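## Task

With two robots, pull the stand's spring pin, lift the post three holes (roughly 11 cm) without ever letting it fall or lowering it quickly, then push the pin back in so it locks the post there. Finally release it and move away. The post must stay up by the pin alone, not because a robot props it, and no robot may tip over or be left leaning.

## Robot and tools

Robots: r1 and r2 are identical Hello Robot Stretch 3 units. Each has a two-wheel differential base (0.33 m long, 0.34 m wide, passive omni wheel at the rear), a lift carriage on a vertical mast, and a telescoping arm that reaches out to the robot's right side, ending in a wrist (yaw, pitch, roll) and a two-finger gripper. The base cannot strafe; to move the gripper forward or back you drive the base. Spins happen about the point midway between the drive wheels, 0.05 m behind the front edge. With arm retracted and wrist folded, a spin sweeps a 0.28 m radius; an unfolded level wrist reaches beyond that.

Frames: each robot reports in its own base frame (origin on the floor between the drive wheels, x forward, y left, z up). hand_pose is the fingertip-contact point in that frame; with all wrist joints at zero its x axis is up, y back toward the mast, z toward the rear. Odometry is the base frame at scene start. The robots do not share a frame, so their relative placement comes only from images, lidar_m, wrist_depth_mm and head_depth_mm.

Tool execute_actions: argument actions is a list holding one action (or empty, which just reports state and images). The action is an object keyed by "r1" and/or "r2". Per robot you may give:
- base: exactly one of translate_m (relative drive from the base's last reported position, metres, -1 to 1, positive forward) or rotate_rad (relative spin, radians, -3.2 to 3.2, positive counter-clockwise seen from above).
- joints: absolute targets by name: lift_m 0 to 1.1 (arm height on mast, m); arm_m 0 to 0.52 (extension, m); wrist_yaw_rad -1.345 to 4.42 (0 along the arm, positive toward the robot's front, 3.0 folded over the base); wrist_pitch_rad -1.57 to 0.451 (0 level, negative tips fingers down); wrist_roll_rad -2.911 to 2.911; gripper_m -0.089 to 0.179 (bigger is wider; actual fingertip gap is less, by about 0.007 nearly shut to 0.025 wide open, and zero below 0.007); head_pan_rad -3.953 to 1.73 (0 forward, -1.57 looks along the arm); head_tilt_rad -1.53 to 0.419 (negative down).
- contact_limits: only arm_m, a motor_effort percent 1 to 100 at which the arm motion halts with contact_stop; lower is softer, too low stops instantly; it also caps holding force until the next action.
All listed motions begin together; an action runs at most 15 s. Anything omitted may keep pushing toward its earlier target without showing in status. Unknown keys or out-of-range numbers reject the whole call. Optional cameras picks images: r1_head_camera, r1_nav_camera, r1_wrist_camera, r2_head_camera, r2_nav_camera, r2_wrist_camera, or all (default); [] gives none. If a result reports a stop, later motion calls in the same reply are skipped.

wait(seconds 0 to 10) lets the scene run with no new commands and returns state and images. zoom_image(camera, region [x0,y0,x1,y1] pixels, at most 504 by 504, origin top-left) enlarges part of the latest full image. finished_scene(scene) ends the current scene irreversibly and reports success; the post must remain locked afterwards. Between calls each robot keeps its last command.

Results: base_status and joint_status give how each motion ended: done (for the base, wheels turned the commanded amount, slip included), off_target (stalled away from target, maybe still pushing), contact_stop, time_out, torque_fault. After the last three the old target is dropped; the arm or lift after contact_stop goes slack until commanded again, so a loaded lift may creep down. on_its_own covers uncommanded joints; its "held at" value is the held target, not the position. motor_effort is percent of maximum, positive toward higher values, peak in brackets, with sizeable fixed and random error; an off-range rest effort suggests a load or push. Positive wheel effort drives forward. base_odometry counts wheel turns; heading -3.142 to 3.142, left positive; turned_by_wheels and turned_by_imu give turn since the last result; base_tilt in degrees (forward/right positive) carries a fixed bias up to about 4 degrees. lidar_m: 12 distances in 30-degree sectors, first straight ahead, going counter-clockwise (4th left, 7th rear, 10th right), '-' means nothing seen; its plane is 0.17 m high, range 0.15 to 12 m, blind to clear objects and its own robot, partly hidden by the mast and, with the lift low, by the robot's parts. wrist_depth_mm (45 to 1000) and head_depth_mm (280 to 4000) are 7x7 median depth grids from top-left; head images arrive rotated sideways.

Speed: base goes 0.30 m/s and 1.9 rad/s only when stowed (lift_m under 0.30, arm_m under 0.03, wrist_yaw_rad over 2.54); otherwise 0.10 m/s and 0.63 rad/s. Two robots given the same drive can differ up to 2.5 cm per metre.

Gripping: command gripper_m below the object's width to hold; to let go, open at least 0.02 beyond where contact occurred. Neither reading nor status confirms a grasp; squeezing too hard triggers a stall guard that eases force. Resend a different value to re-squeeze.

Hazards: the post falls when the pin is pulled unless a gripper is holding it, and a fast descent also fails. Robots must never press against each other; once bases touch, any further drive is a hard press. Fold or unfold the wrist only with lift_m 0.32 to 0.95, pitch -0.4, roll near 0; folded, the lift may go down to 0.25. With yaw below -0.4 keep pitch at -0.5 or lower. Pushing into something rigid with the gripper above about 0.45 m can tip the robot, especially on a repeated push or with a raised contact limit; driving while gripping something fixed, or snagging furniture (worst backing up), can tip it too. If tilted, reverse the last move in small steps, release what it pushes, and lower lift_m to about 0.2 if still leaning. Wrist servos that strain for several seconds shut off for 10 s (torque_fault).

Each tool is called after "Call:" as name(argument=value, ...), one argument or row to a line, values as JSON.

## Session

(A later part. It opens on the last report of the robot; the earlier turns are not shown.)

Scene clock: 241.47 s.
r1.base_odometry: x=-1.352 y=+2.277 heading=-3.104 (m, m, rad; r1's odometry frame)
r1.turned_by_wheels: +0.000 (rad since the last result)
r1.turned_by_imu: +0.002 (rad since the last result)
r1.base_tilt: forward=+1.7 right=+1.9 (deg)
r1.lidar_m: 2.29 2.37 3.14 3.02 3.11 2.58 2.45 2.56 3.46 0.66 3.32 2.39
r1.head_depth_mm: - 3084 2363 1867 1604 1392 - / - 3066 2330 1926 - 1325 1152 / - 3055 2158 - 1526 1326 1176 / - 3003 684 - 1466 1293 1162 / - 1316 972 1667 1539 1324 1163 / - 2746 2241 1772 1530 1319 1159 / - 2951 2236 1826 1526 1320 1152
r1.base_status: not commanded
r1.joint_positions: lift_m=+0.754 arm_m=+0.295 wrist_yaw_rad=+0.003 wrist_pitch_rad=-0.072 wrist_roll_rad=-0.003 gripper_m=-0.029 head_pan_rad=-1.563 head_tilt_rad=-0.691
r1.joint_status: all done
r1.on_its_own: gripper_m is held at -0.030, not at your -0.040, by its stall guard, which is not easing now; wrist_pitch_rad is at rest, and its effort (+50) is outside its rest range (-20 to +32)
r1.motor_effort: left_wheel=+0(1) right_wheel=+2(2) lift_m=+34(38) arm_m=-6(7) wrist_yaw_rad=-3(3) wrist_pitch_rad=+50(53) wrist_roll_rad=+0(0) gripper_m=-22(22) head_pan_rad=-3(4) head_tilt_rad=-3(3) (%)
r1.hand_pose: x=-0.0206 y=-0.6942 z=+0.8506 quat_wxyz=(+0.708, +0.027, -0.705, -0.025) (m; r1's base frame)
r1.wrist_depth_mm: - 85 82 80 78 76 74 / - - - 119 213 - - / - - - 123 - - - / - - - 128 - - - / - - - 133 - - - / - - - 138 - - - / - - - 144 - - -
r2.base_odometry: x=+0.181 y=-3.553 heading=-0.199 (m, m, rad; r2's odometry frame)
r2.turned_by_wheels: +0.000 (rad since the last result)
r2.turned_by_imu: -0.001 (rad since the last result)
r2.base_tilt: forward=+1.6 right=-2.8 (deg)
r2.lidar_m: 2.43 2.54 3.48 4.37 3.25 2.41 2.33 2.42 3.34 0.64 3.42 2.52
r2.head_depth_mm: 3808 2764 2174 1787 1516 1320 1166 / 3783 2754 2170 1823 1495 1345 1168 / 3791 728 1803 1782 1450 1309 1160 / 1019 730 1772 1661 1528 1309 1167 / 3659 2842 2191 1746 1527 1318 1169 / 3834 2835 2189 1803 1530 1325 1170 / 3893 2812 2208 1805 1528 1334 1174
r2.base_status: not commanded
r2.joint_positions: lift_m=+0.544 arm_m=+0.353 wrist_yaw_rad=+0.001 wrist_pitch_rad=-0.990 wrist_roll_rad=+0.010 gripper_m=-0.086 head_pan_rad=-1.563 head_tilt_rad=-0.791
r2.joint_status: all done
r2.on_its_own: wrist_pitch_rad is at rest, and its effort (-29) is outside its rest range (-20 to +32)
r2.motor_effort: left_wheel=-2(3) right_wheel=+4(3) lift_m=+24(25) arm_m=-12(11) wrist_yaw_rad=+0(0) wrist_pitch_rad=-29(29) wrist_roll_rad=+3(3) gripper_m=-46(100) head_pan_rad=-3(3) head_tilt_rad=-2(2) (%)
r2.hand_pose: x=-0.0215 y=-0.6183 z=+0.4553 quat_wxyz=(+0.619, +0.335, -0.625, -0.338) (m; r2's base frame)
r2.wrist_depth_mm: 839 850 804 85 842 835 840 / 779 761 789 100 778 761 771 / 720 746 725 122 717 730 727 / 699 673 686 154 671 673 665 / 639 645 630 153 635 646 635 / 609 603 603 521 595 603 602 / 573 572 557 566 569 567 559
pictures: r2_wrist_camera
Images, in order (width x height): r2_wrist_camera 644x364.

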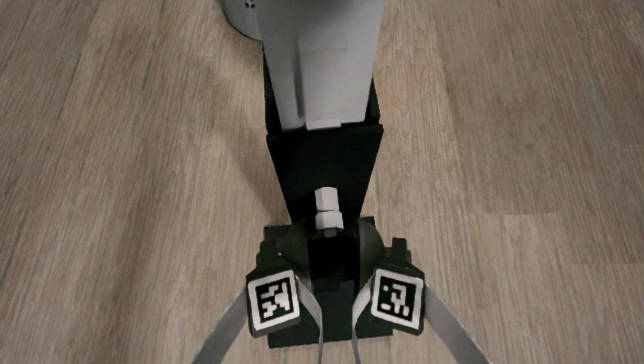

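Call:
execute_actions(
  actions=[
    {"r1":{"joints":{"lift_m":0.8}},"r2":{"joints":{"gripper_m":-0.089}}},
  ],
  cameras=[],
)

Call:
execute_actions(
  actions=[
    {"r2":{"joints":{"gripper_m":0.06,"wrist_pitch_rad":-1.0}}},
  ],
  cameras=["r2_wrist_camera"],
)

Call:
execute_actions(
  actions=[
    {"r1":{"joints":{"lift_m":0.809}}},
  ],
  cameras=["r2_wrist_camera"],
)

Call:
execute_actions(
  actions=[
    {"r1":{"joints":{"lift_m":0.815}}},
  ],
  cameras=["r2_wrist_camera"],
)

Scene clock: 249.23 s.
r1.base_odometry: x=-1.352 y=+2.277 heading=-3.104 (m, m, rad; r1's odometry frame)
r1.turned_by_wheels: +0.000 (rad since the last result)
r1.turned_by_imu: +0.002 (rad since the last result)
r1.base_tilt: forward=+1.7 right=+1.9 (deg)
r1.lidar_m: 2.29 2.37 3.14 3.00 3.13 2.57 2.46 2.56 3.45 0.66 3.31 2.39
r1.head_depth_mm: - 3034 2307 1878 1603 - - / - 3025 2399 - 1524 1338 1173 / - 3069 2496 - 1549 1332 1173 / - 705 692 1649 1477 1296 1160 / - 1291 1057 1650 1526 1323 1162 / - 2758 2284 1774 1535 1315 1156 / - 2941 2249 1825 1529 1312 1151
r1.base_status: not commanded
r1.joint_positions: lift_m=+0.799 arm_m=+0.295 wrist_yaw_rad=+0.003 wrist_pitch_rad=-0.072 wrist_roll_rad=-0.003 gripper_m=-0.029 head_pan_rad=-1.563 head_tilt_rad=-0.691
r1.joint_status: all done
r1.on_its_own: gripper_m is held at -0.030, not at your -0.040, by its stall guard, which is not easing now; wrist_pitch_rad is at rest, and its effort (+50) is outside its rest range (-20 to +32)
r1.motor_effort: left_wheel=-1(0) right_wheel=+2(1) lift_m=+34(36) arm_m=-6(6) wrist_yaw_rad=-2(2) wrist_pitch_rad=+50(50) wrist_roll_rad=+0(0) gripper_m=-22(22) head_pan_rad=-3(4) head_tilt_rad=-2(3) (%)
r1.hand_pose: x=-0.0206 y=-0.6942 z=+0.8956 quat_wxyz=(+0.708, +0.027, -0.705, -0.025) (m; r1's base frame)
r1.wrist_depth_mm: - 85 82 80 78 76 74 / - - - 119 212 - - / - - - 124 - - - / - - - 129 - - - / - - - 133 - - - / - - - 138 - - - / - - 330 144 - - -
r2.base_odometry: x=+0.181 y=-3.553 heading=-0.199 (m, m, rad; r2's odometry frame)
r2.turned_by_wheels: +0.000 (rad since the last result)
r2.turned_by_imu: -0.001 (rad since the last result)
r2.base_tilt: forward=+1.6 right=-2.8 (deg)
r2.lidar_m: 2.43 2.53 3.47 4.38 3.26 2.42 2.33 2.42 3.33 0.64 3.42 2.51
r2.head_depth_mm: 3738 2753 2180 1778 1516 1311 1158 / 3758 2678 2164 1836 1499 1345 1165 / 3773 657 2050 1787 1457 1314 1164 / 831 660 1798 1660 1526 1307 1173 / 3770 2816 2189 1752 1530 1319 1168 / 3838 2819 2180 1806 1531 1324 1169 / 3874 2796 2212 1806 1529 1328 1174
r2.base_status: not commanded
r2.joint_positions: lift_m=+0.544 arm_m=+0.353 wrist_yaw_rad=+0.001 wrist_pitch_rad=-0.990 wrist_roll_rad=+0.010 gripper_m=-0.087 head_pan_rad=-1.563 head_tilt_rad=-0.791
r2.joint_status: all done
r2.on_its_own: wrist_pitch_rad is at rest, and its effort (-29) is outside its rest range (-20 to +32)
r2.motor_effort: left_wheel=-3(3) right_wheel=+3(4) lift_m=+25(25) arm_m=-12(11) wrist_yaw_rad=-1(0) wrist_pitch_rad=-29(29) wrist_roll_rad=+3(3) gripper_m=-46(100) head_pan_rad=-2(3) head_tilt_rad=-4(4) (%)
r2.hand_pose: x=-0.0215 y=-0.6183 z=+0.4553 quat_wxyz=(+0.619, +0.335, -0.625, -0.338) (m; r2's base frame)
r2.wrist_depth_mm: 848 887 826 82 842 829 821 / 794 769 761 100 791 768 785 / 722 715 738 121 724 710 719 / 676 687 683 153 680 683 660 / 633 649 641 154 626 633 621 / 616 610 589 518 601 588 611 / 568 565 565 571 564 566 550
pictures: none
No camera images: the call's "cameras" was empty. Leave "cameras" out to get every camera's image.

Scene clock: 251.20 s.
r1.base_odometry: x=-1.352 y=+2.277 heading=-3.104 (m, m, rad; r1's odometry frame)
r1.turned_by_wheels: +0.000 (rad since the last result)
r1.turned_by_imu: +0.000 (rad since the last result)
r1.base_tilt: forward=+1.6 right=+2.0 (deg)
r1.lidar_m: 2.29 2.36 3.15 3.01 3.12 2.57 2.46 2.56 3.47 0.66 3.32 2.39
r1.head_depth_mm: - 3099 2353 1881 1614 - - / - 3047 2394 - 1521 1334 1170 / - 3041 2478 - 1556 1338 1159 / - 708 692 1635 1454 1294 1156 / - 1286 1053 1660 1537 1323 1156 / - 2763 2260 1792 1530 1318 1163 / - 2939 2245 1810 1520 1308 1150
r1.base_status: not commanded
r1.joint_positions: lift_m=+0.799 arm_m=+0.295 wrist_yaw_rad=+0.003 wrist_pitch_rad=-0.072 wrist_roll_rad=-0.003 gripper_m=-0.029 head_pan_rad=-1.563 head_tilt_rad=-0.691
r1.joint_status: not commanded
r1.on_its_own: gripper_m is held at -0.030, not at your -0.040, by its stall guard, which is not easing now; wrist_pitch_rad is at rest, and its effort (+50) is outside its rest range (-20 to +32)
r1.motor_effort: left_wheel=-1(1) right_wheel=+1(2) lift_m=+34(34) arm_m=-7(7) wrist_yaw_rad=-2(2) wrist_pitch_rad=+50(50) wrist_roll_rad=+0(0) gripper_m=-22(22) head_pan_rad=-4(3) head_tilt_rad=-3(3) (%)
r1.hand_pose: x=-0.0206 y=-0.6942 z=+0.8957 quat_wxyz=(+0.708, +0.027, -0.705, -0.025) (m; r1's base frame)
r1.wrist_depth_mm: - 85 83 80 78 76 74 / - - - 120 211 - - / - - - 123 - - - / - - - 128 - - - / - - - 133 - - - / - - - 138 - - - / - - 357 144 - - -
r2.base_odometry: x=+0.181 y=-3.553 heading=-0.199 (m, m, rad; r2's odometry frame)
r2.turned_by_wheels: +0.000 (rad since the last result)
r2.turned_by_imu: +0.000 (rad since the last result)
r2.base_tilt: forward=+1.6 right=-2.8 (deg)
r2.lidar_m: 2.43 2.53 3.51 4.36 3.27 2.41 2.33 2.42 3.34 0.64 3.43 2.51
r2.head_depth_mm: 3768 2796 2180 1784 1505 1314 1165 / 3774 2681 2188 1823 1515 1344 1166 / 3770 658 2053 1786 1457 1309 1169 / 831 662 1815 1653 1489 1311 1170 / 3828 2804 2202 1742 1528 1319 1173 / 3795 2812 2195 1810 1528 1322 1174 / 3863 2816 2207 1803 1525 1324 1175
r2.base_status: not commanded
r2.joint_positions: lift_m=+0.544 arm_m=+0.352 wrist_yaw_rad=-0.001 wrist_pitch_rad=-1.003 wrist_roll_rad=+0.011 gripper_m=+0.060 head_pan_rad=-1.563 head_tilt_rad=-0.791
r2.joint_status: all done
r2.motor_effort: left_wheel=-4(3) right_wheel=+3(4) lift_m=+25(25) arm_m=-4(12) wrist_yaw_rad=+1(1) wrist_pitch_rad=+2(29) wrist_roll_rad=+3(3) gripper_m=+0(98) head_pan_rad=-3(2) head_tilt_rad=-3(4) (%)
r2.hand_pose: x=-0.0217 y=-0.6148 z=+0.4538 quat_wxyz=(+0.617, +0.338, -0.623, -0.342) (m; r2's base frame)
r2.wrist_depth_mm: 848 840 825 86 827 796 811 / 777 776 788 105 746 754 757 / 728 717 718 124 687 707 713 / 689 691 696 159 677 664 669 / 650 641 640 226 628 619 609 / 618 592 - 581 589 597 598 / 568 574 556 567 572 558 568
pictures: r2_wrist_camera
Images, in order (width x height): r2_wrist_camera 644x364.

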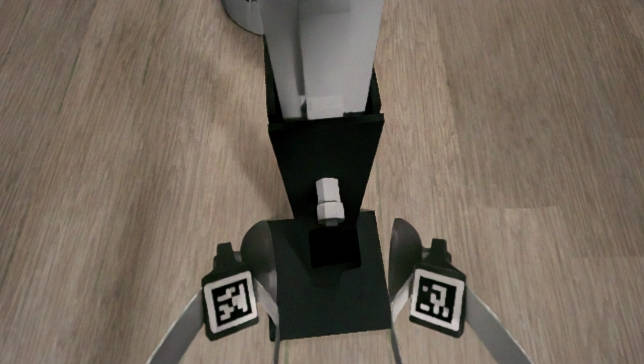

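Scene clock: 252.17 s.
r1.base_odometry: x=-1.352 y=+2.277 heading=-3.104 (m, m, rad; r1's odometry frame)
r1.turned_by_wheels: +0.000 (rad since the last result)
r1.turned_by_imu: +0.000 (rad since the last result)
r1.base_tilt: forward=+1.6 right=+2.0 (deg)
r1.lidar_m: 2.29 2.37 3.14 3.01 3.12 2.58 2.46 2.55 3.47 0.66 3.32 2.39
r1.head_depth_mm: - 3092 2371 1900 - - - / - 3112 2414 - 1525 1339 1173 / - 3082 2454 - 1550 1336 1173 / - 707 690 1639 1441 1286 1167 / - 1297 1048 1671 1523 1318 1162 / - 2762 2259 1796 1537 1324 1159 / - 2964 2236 1823 1517 1315 1153
r1.base_status: not commanded
r1.joint_positions: lift_m=+0.808 arm_m=+0.295 wrist_yaw_rad=+0.003 wrist_pitch_rad=-0.100 wrist_roll_rad=-0.003 gripper_m=-0.029 head_pan_rad=-1.563 head_tilt_rad=-0.691
r1.joint_status: all done
r1.on_its_own: gripper_m is held at -0.030, not at your -0.040, by its stall guard, which is not easing now; wrist_pitch_rad is at rest, and its effort (+64) is outside its rest range (-20 to +32)
r1.motor_effort: left_wheel=+0(0) right_wheel=+0(2) lift_m=+37(40) arm_m=-8(8) wrist_yaw_rad=-2(2) wrist_pitch_rad=+64(65) wrist_roll_rad=+0(0) gripper_m=-22(22) head_pan_rad=-4(4) head_tilt_rad=-2(3) (%)
r1.hand_pose: x=-0.0207 y=-0.6930 z=+0.8976 quat_wxyz=(+0.707, +0.037, -0.705, -0.034) (m; r1's base frame)
r1.wrist_depth_mm: - 71 68 66 64 62 61 / - - - 118 - - - / - - - 123 - - - / - - - 128 - - - / - - - 134 - - - / - - - 139 - - - / - - 360 147 - - -
r2.base_odometry: x=+0.181 y=-3.553 heading=-0.199 (m, m, rad; r2's odometry frame)
r2.turned_by_wheels: +0.000 (rad since the last result)
r2.turned_by_imu: +0.000 (rad since the last result)
r2.base_tilt: forward=+1.6 right=-2.8 (deg)
r2.lidar_m: 2.43 2.53 3.49 4.38 3.26 2.40 2.33 2.42 3.32 0.65 3.43 2.52
r2.head_depth_mm: 3747 2783 2180 1799 1515 1311 1165 / 3796 2687 2173 1813 1522 1350 1165 / 3754 659 2067 1795 1453 1310 1170 / 831 661 1805 1659 1487 1308 1172 / 3857 2809 2205 1758 1524 1321 1165 / 3851 2809 2211 1800 1518 1325 1173 / 3830 2830 2209 1805 1537 1331 1174
r2.base_status: not commanded
r2.joint_positions: lift_m=+0.544 arm_m=+0.352 wrist_yaw_rad=-0.001 wrist_pitch_rad=-1.003 wrist_roll_rad=+0.011 gripper_m=+0.060 head_pan_rad=-1.563 head_tilt_rad=-0.791
r2.joint_status: not commanded
r2.motor_effort: left_wheel=-3(3) right_wheel=+3(2) lift_m=+25(25) arm_m=-4(4) wrist_yaw_rad=+1(1) wrist_pitch_rad=+2(2) wrist_roll_rad=+2(3) gripper_m=+0(0) head_pan_rad=-3(3) head_tilt_rad=-3(4) (%)
r2.hand_pose: x=-0.0217 y=-0.6148 z=+0.4538 quat_wxyz=(+0.617, +0.338, -0.623, -0.342) (m; r2's base frame)
r2.wrist_depth_mm: 842 825 813 86 814 820 821 / 758 785 775 105 761 756 770 / 730 733 717 124 706 715 715 / 676 667 693 159 680 663 672 / 653 637 636 226 631 633 624 / 613 600 - 580 587 596 590 / 566 572 554 560 560 560 555
pictures: r2_wrist_camera
Images, in order (width x height): r2_wrist_camera 644x364.

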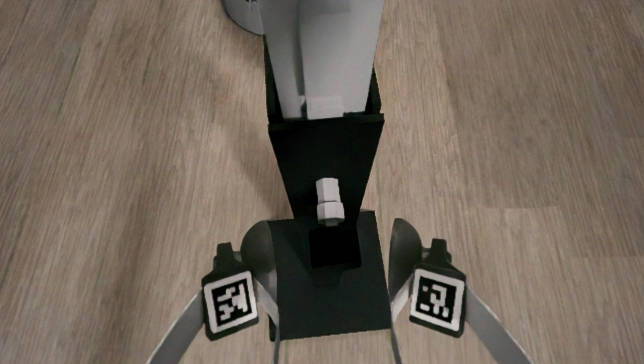

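Scene clock: 253.03 s.
r1.base_odometry: x=-1.352 y=+2.277 heading=-3.104 (m, m, rad; r1's odometry frame)
r1.turned_by_wheels: +0.000 (rad since the last result)
r1.turned_by_imu: +0.000 (rad since the last result)
r1.base_tilt: forward=+1.6 right=+2.0 (deg)
r1.lidar_m: 2.29 2.37 3.15 3.01 3.11 2.58 2.46 2.56 3.47 0.66 3.32 2.39
r1.head_depth_mm: - 3111 2326 1894 - - - / - 3043 2400 - 1525 1335 1171 / - 3018 2474 1750 1555 1346 1174 / - 709 1579 1614 1442 1288 1163 / - 1289 1057 1672 1539 1320 1162 / - 2746 2262 1773 1538 1311 1166 / - 2960 2231 1811 1524 1311 1151
r1.base_status: not commanded
r1.joint_positions: lift_m=+0.814 arm_m=+0.295 wrist_yaw_rad=+0.003 wrist_pitch_rad=-0.113 wrist_roll_rad=-0.003 gripper_m=-0.029 head_pan_rad=-1.563 head_tilt_rad=-0.691
r1.joint_status: all done
r1.on_its_own: gripper_m is held at -0.030, not at your -0.040, by its stall guard, which is not easing now; wrist_pitch_rad is at rest, and its effort (+70) is outside its rest range (-20 to +32)
r1.motor_effort: left_wheel=+0(0) right_wheel=+1(1) lift_m=+37(38) arm_m=-8(8) wrist_yaw_rad=-3(1) wrist_pitch_rad=+70(72) wrist_roll_rad=+0(0) gripper_m=-21(23) head_pan_rad=-4(4) head_tilt_rad=-4(3) (%)
r1.hand_pose: x=-0.0207 y=-0.6923 z=+0.9002 quat_wxyz=(+0.707, +0.041, -0.705, -0.039) (m; r1's base frame)
r1.wrist_depth_mm: - 52 53 54 55 56 57 / - - - 118 207 - - / - - - 124 - - - / - - - 129 - - - / - - - 135 - - - / - - - 141 - - - / - - 356 149 - - -
r2.base_odometry: x=+0.181 y=-3.553 heading=-0.199 (m, m, rad; r2's odometry frame)
r2.turned_by_wheels: +0.000 (rad since the last result)
r2.turned_by_imu: +0.000 (rad since the last result)
r2.base_tilt: forward=+1.6 right=-2.9 (deg)
r2.lidar_m: 2.43 2.53 3.51 4.37 3.25 2.41 2.33 2.42 3.33 0.65 3.42 2.52
r2.head_depth_mm: 3764 2770 2170 1790 1511 1315 1167 / 3732 2671 2178 1809 1520 1347 1163 / 3765 659 2058 1793 1454 1306 1164 / 818 659 1797 1660 1485 1315 1164 / 3864 2854 2199 1746 1523 1313 1170 / 3830 2816 2196 1806 1520 1323 1170 / 3799 2836 2220 1805 1525 1326 1178
r2.base_status: not commanded
r2.joint_positions: lift_m=+0.544 arm_m=+0.352 wrist_yaw_rad=-0.001 wrist_pitch_rad=-1.003 wrist_roll_rad=+0.011 gripper_m=+0.060 head_pan_rad=-1.563 head_tilt_rad=-0.791
r2.joint_status: not commanded
r2.motor_effort: left_wheel=-3(3) right_wheel=+2(3) lift_m=+24(25) arm_m=-4(3) wrist_yaw_rad=+1(1) wrist_pitch_rad=+2(1) wrist_roll_rad=+3(2) gripper_m=+0(0) head_pan_rad=-3(3) head_tilt_rad=-3(3) (%)
r2.hand_pose: x=-0.0217 y=-0.6148 z=+0.4538 quat_wxyz=(+0.617, +0.338, -0.623, -0.342) (m; r2's base frame)
r2.wrist_depth_mm: 829 827 808 86 837 820 804 / 768 769 776 105 766 742 742 / 719 728 713 124 726 696 729 / 680 681 672 159 661 661 659 / 636 644 645 228 624 626 631 / 614 606 - 590 596 607 595 / 573 574 562 565 569 566 555
pictures: r2_wrist_camera
Images, in order (width x height): r2_wrist_camera 644x364.

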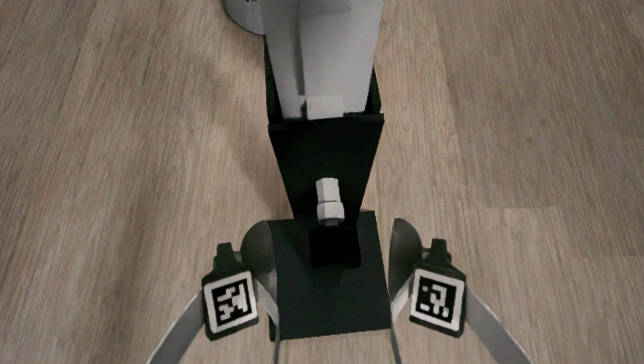

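Pin friction is too high to slide the post up, so r1 eases its load while r2 regrips.

Call:
execute_actions(
  actions=[
    {"r1":{"joints":{"lift_m":0.803}},"r2":{"joints":{"arm_m":0.364,"gripper_m":0.038}}},
  ],
  cameras=["r1_wrist_camera"],
)

Scene clock: 260.10 s.
r1.base_odometry: x=-1.352 y=+2.277 heading=-3.104 (m, m, rad; r1's odometry frame)
r1.turned_by_wheels: +0.000 (rad since the last result)
r1.turned_by_imu: +0.001 (rad since the last result)
r1.base_tilt: forward=+1.6 right=+1.9 (deg)
r1.lidar_m: 2.29 2.37 3.14 3.02 3.13 2.58 2.46 2.55 3.45 0.66 3.33 2.39
r1.head_depth_mm: - 3081 2348 1901 - - - / - 3095 2397 - 1524 1340 1176 / - 3074 2475 - 1550 1328 1165 / - 711 1597 1651 1453 1286 1167 / - 1290 995 1665 1541 1329 1164 / - 2731 2273 1753 1534 1316 1163 / - 2998 2236 1822 1528 1314 1150
r1.base_status: not commanded
r1.joint_positions: lift_m=+0.803 arm_m=+0.295 wrist_yaw_rad=+0.003 wrist_pitch_rad=-0.075 wrist_roll_rad=-0.003 gripper_m=-0.029 head_pan_rad=-1.563 head_tilt_rad=-0.691
r1.joint_status: all done
r1.on_its_own: gripper_m is held at -0.030, not at your -0.040, by its stall guard, which is not easing now; wrist_pitch_rad is at rest, and its effort (+52) is outside its rest range (-20 to +32)
r1.motor_effort: left_wheel=+0(1) right_wheel=+2(2) lift_m=+24(34) arm_m=-1(8) wrist_yaw_rad=-2(2) wrist_pitch_rad=+52(70) wrist_roll_rad=+0(0) gripper_m=-22(22) head_pan_rad=-4(3) head_tilt_rad=-3(3) (%)
r1.hand_pose: x=-0.0207 y=-0.6937 z=+0.8985 quat_wxyz=(+0.708, +0.028, -0.705, -0.026) (m; r1's base frame)
r1.wrist_depth_mm: - 70 68 66 64 63 61 / - - - 121 173 - - / - - - 126 - - - / - - - 130 - - - / - - - 135 - - - / - - - 140 - - - / - - 320 146 - - -
r2.base_odometry: x=+0.181 y=-3.553 heading=-0.199 (m, m, rad; r2's odometry frame)
r2.turned_by_wheels: +0.000 (rad since the last result)
r2.turned_by_imu: +0.000 (rad since the last result)
r2.base_tilt: forward=+1.6 right=-2.8 (deg)
r2.lidar_m: 2.43 2.53 3.50 4.37 3.27 2.41 2.33 2.42 3.32 0.65 3.41 2.52
r2.head_depth_mm: 3790 2770 2188 1794 1511 1318 1161 / 3822 2683 2187 1838 1524 1345 1162 / 3811 657 2056 1788 1456 1311 1166 / 812 662 1802 1655 1509 1313 1165 / 3797 2784 2198 1755 1521 1323 1174 / 3825 2825 2191 1781 1519 1324 1170 / 3858 2805 2191 1809 1533 1328 1176
r2.base_status: not commanded
r2.joint_positions: lift_m=+0.544 arm_m=+0.364 wrist_yaw_rad=-0.001 wrist_pitch_rad=-1.003 wrist_roll_rad=+0.011 gripper_m=+0.038 head_pan_rad=-1.563 head_tilt_rad=-0.791
r2.joint_status: all done
r2.motor_effort: left_wheel=-3(3) right_wheel=+2(2) lift_m=+25(25) arm_m=+4(6) wrist_yaw_rad=+0(1) wrist_pitch_rad=+2(2) wrist_roll_rad=+2(3) gripper_m=+0(86) head_pan_rad=-2(3) head_tilt_rad=-3(3) (%)
r2.hand_pose: x=-0.0217 y=-0.6261 z=+0.4537 quat_wxyz=(+0.617, +0.338, -0.623, -0.343) (m; r2's base frame)
r2.wrist_depth_mm: 843 844 803 74 834 810 823 / 788 769 756 87 770 739 757 / 727 721 720 112 723 714 695 / 677 684 679 135 677 657 667 / 645 627 643 179 625 624 624 / 605 604 594 340 - 598 587 / 581 573 563 574 560 566 560
pictures: r1_wrist_camera
Images, in order (width x height): r1_wrist_camera 644x364.

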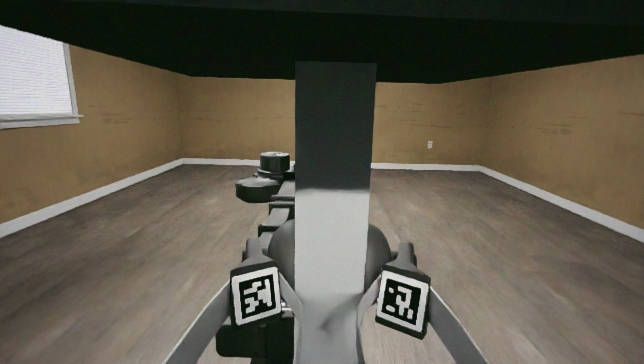

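Call:
execute_actions(
  actions=[],
  cameras=["r2_wrist_camera","r1_wrist_camera"],
)

Scene clock: 283.70 s.
r1.base_odometry: x=-1.352 y=+2.277 heading=-3.104 (m, m, rad; r1's odometry frame)
r1.turned_by_wheels: +0.000 (rad since the last result)
r1.turned_by_imu: +0.001 (rad since the last result)
r1.base_tilt: forward=+1.6 right=+1.9 (deg)
r1.lidar_m: 2.29 2.37 3.15 3.02 3.12 2.58 2.45 2.57 3.47 0.66 3.32 2.39
r1.head_depth_mm: - 3136 2354 1905 - - - / - 3055 2422 - 1524 1339 1173 / - 3032 2495 - 1560 1342 1167 / - 711 1589 1635 1447 1293 1162 / - 1291 992 1671 1541 1314 1164 / - 2785 2261 1779 1535 1316 1157 / - 2954 2222 1813 1529 1312 1156
r1.base_status: not commanded
r1.joint_positions: lift_m=+0.803 arm_m=+0.295 wrist_yaw_rad=+0.003 wrist_pitch_rad=-0.075 wrist_roll_rad=-0.003 gripper_m=-0.029 head_pan_rad=-1.563 head_tilt_rad=-0.691
r1.joint_status: all done
r1.on_its_own: gripper_m is held at -0.030, not at your -0.040, by its stall guard, which is not easing now; wrist_pitch_rad is at rest, and its effort (+52) is outside its rest range (-20 to +32)
r1.motor_effort: left_wheel=+0(1) right_wheel=+2(2) lift_m=+24(34) arm_m=-1(8) wrist_yaw_rad=-3(2) wrist_pitch_rad=+52(70) wrist_roll_rad=+0(0) gripper_m=-21(22) head_pan_rad=-4(3) head_tilt_rad=-3(3) (%)
r1.hand_pose: x=-0.0207 y=-0.6937 z=+0.8985 quat_wxyz=(+0.708, +0.028, -0.705, -0.026) (m; r1's base frame)
r1.wrist_depth_mm: - 70 68 66 65 63 62 / - - - 121 173 - - / - - - 126 - - - / - - - 131 - - - / - - - 135 - - - / - - - 140 - - - / - - 320 146 - - -
r2.base_odometry: x=+0.181 y=-3.553 heading=-0.199 (m, m, rad; r2's odometry frame)
r2.turned_by_wheels: +0.000 (rad since the last result)
r2.turned_by_imu: +0.000 (rad since the last result)
r2.base_tilt: forward=+1.6 right=-2.8 (deg)
r2.lidar_m: 2.43 2.53 3.50 4.38 3.26 2.40 2.32 2.42 3.31 0.65 3.42 2.52
r2.head_depth_mm: 3752 2762 2164 1782 1505 1315 1169 / 3779 2689 2192 1836 1522 1344 1168 / 3793 659 2060 1801 1451 1306 1168 / 811 660 1814 1668 1499 1305 1166 / 3822 2820 2192 1765 1525 1317 1169 / 3854 2804 2209 1806 1522 1324 1175 / 3874 2787 2207 1814 1531 1328 1175
r2.base_status: not commanded
r2.joint_positions: lift_m=+0.544 arm_m=+0.364 wrist_yaw_rad=-0.001 wrist_pitch_rad=-1.003 wrist_roll_rad=+0.011 gripper_m=+0.038 head_pan_rad=-1.563 head_tilt_rad=-0.791
r2.joint_status: all done
r2.motor_effort: left_wheel=-3(3) right_wheel=+2(2) lift_m=+25(25) arm_m=+4(6) wrist_yaw_rad=+1(1) wrist_pitch_rad=+2(2) wrist_roll_rad=+2(3) gripper_m=+0(86) head_pan_rad=-3(3) head_tilt_rad=-4(3) (%)
r2.hand_pose: x=-0.0217 y=-0.6261 z=+0.4537 quat_wxyz=(+0.617, +0.338, -0.623, -0.343) (m; r2's base frame)
r2.wrist_depth_mm: 857 835 800 74 807 805 847 / 782 781 772 87 783 770 753 / 734 714 717 112 706 704 698 / 675 673 675 135 664 666 673 / 640 637 639 178 637 619 636 / 605 606 604 338 - 593 578 / 579 563 561 562 557 561 560
pictures: r1_wrist_camera, r2_wrist_camera
Images, in order (width x height): r1_wrist_camera 644x364, r2_wrist_camera 644x364.

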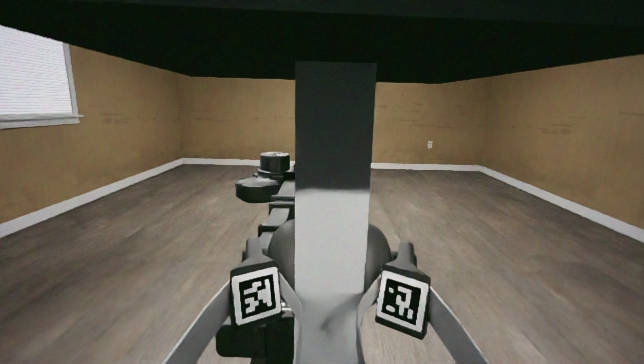

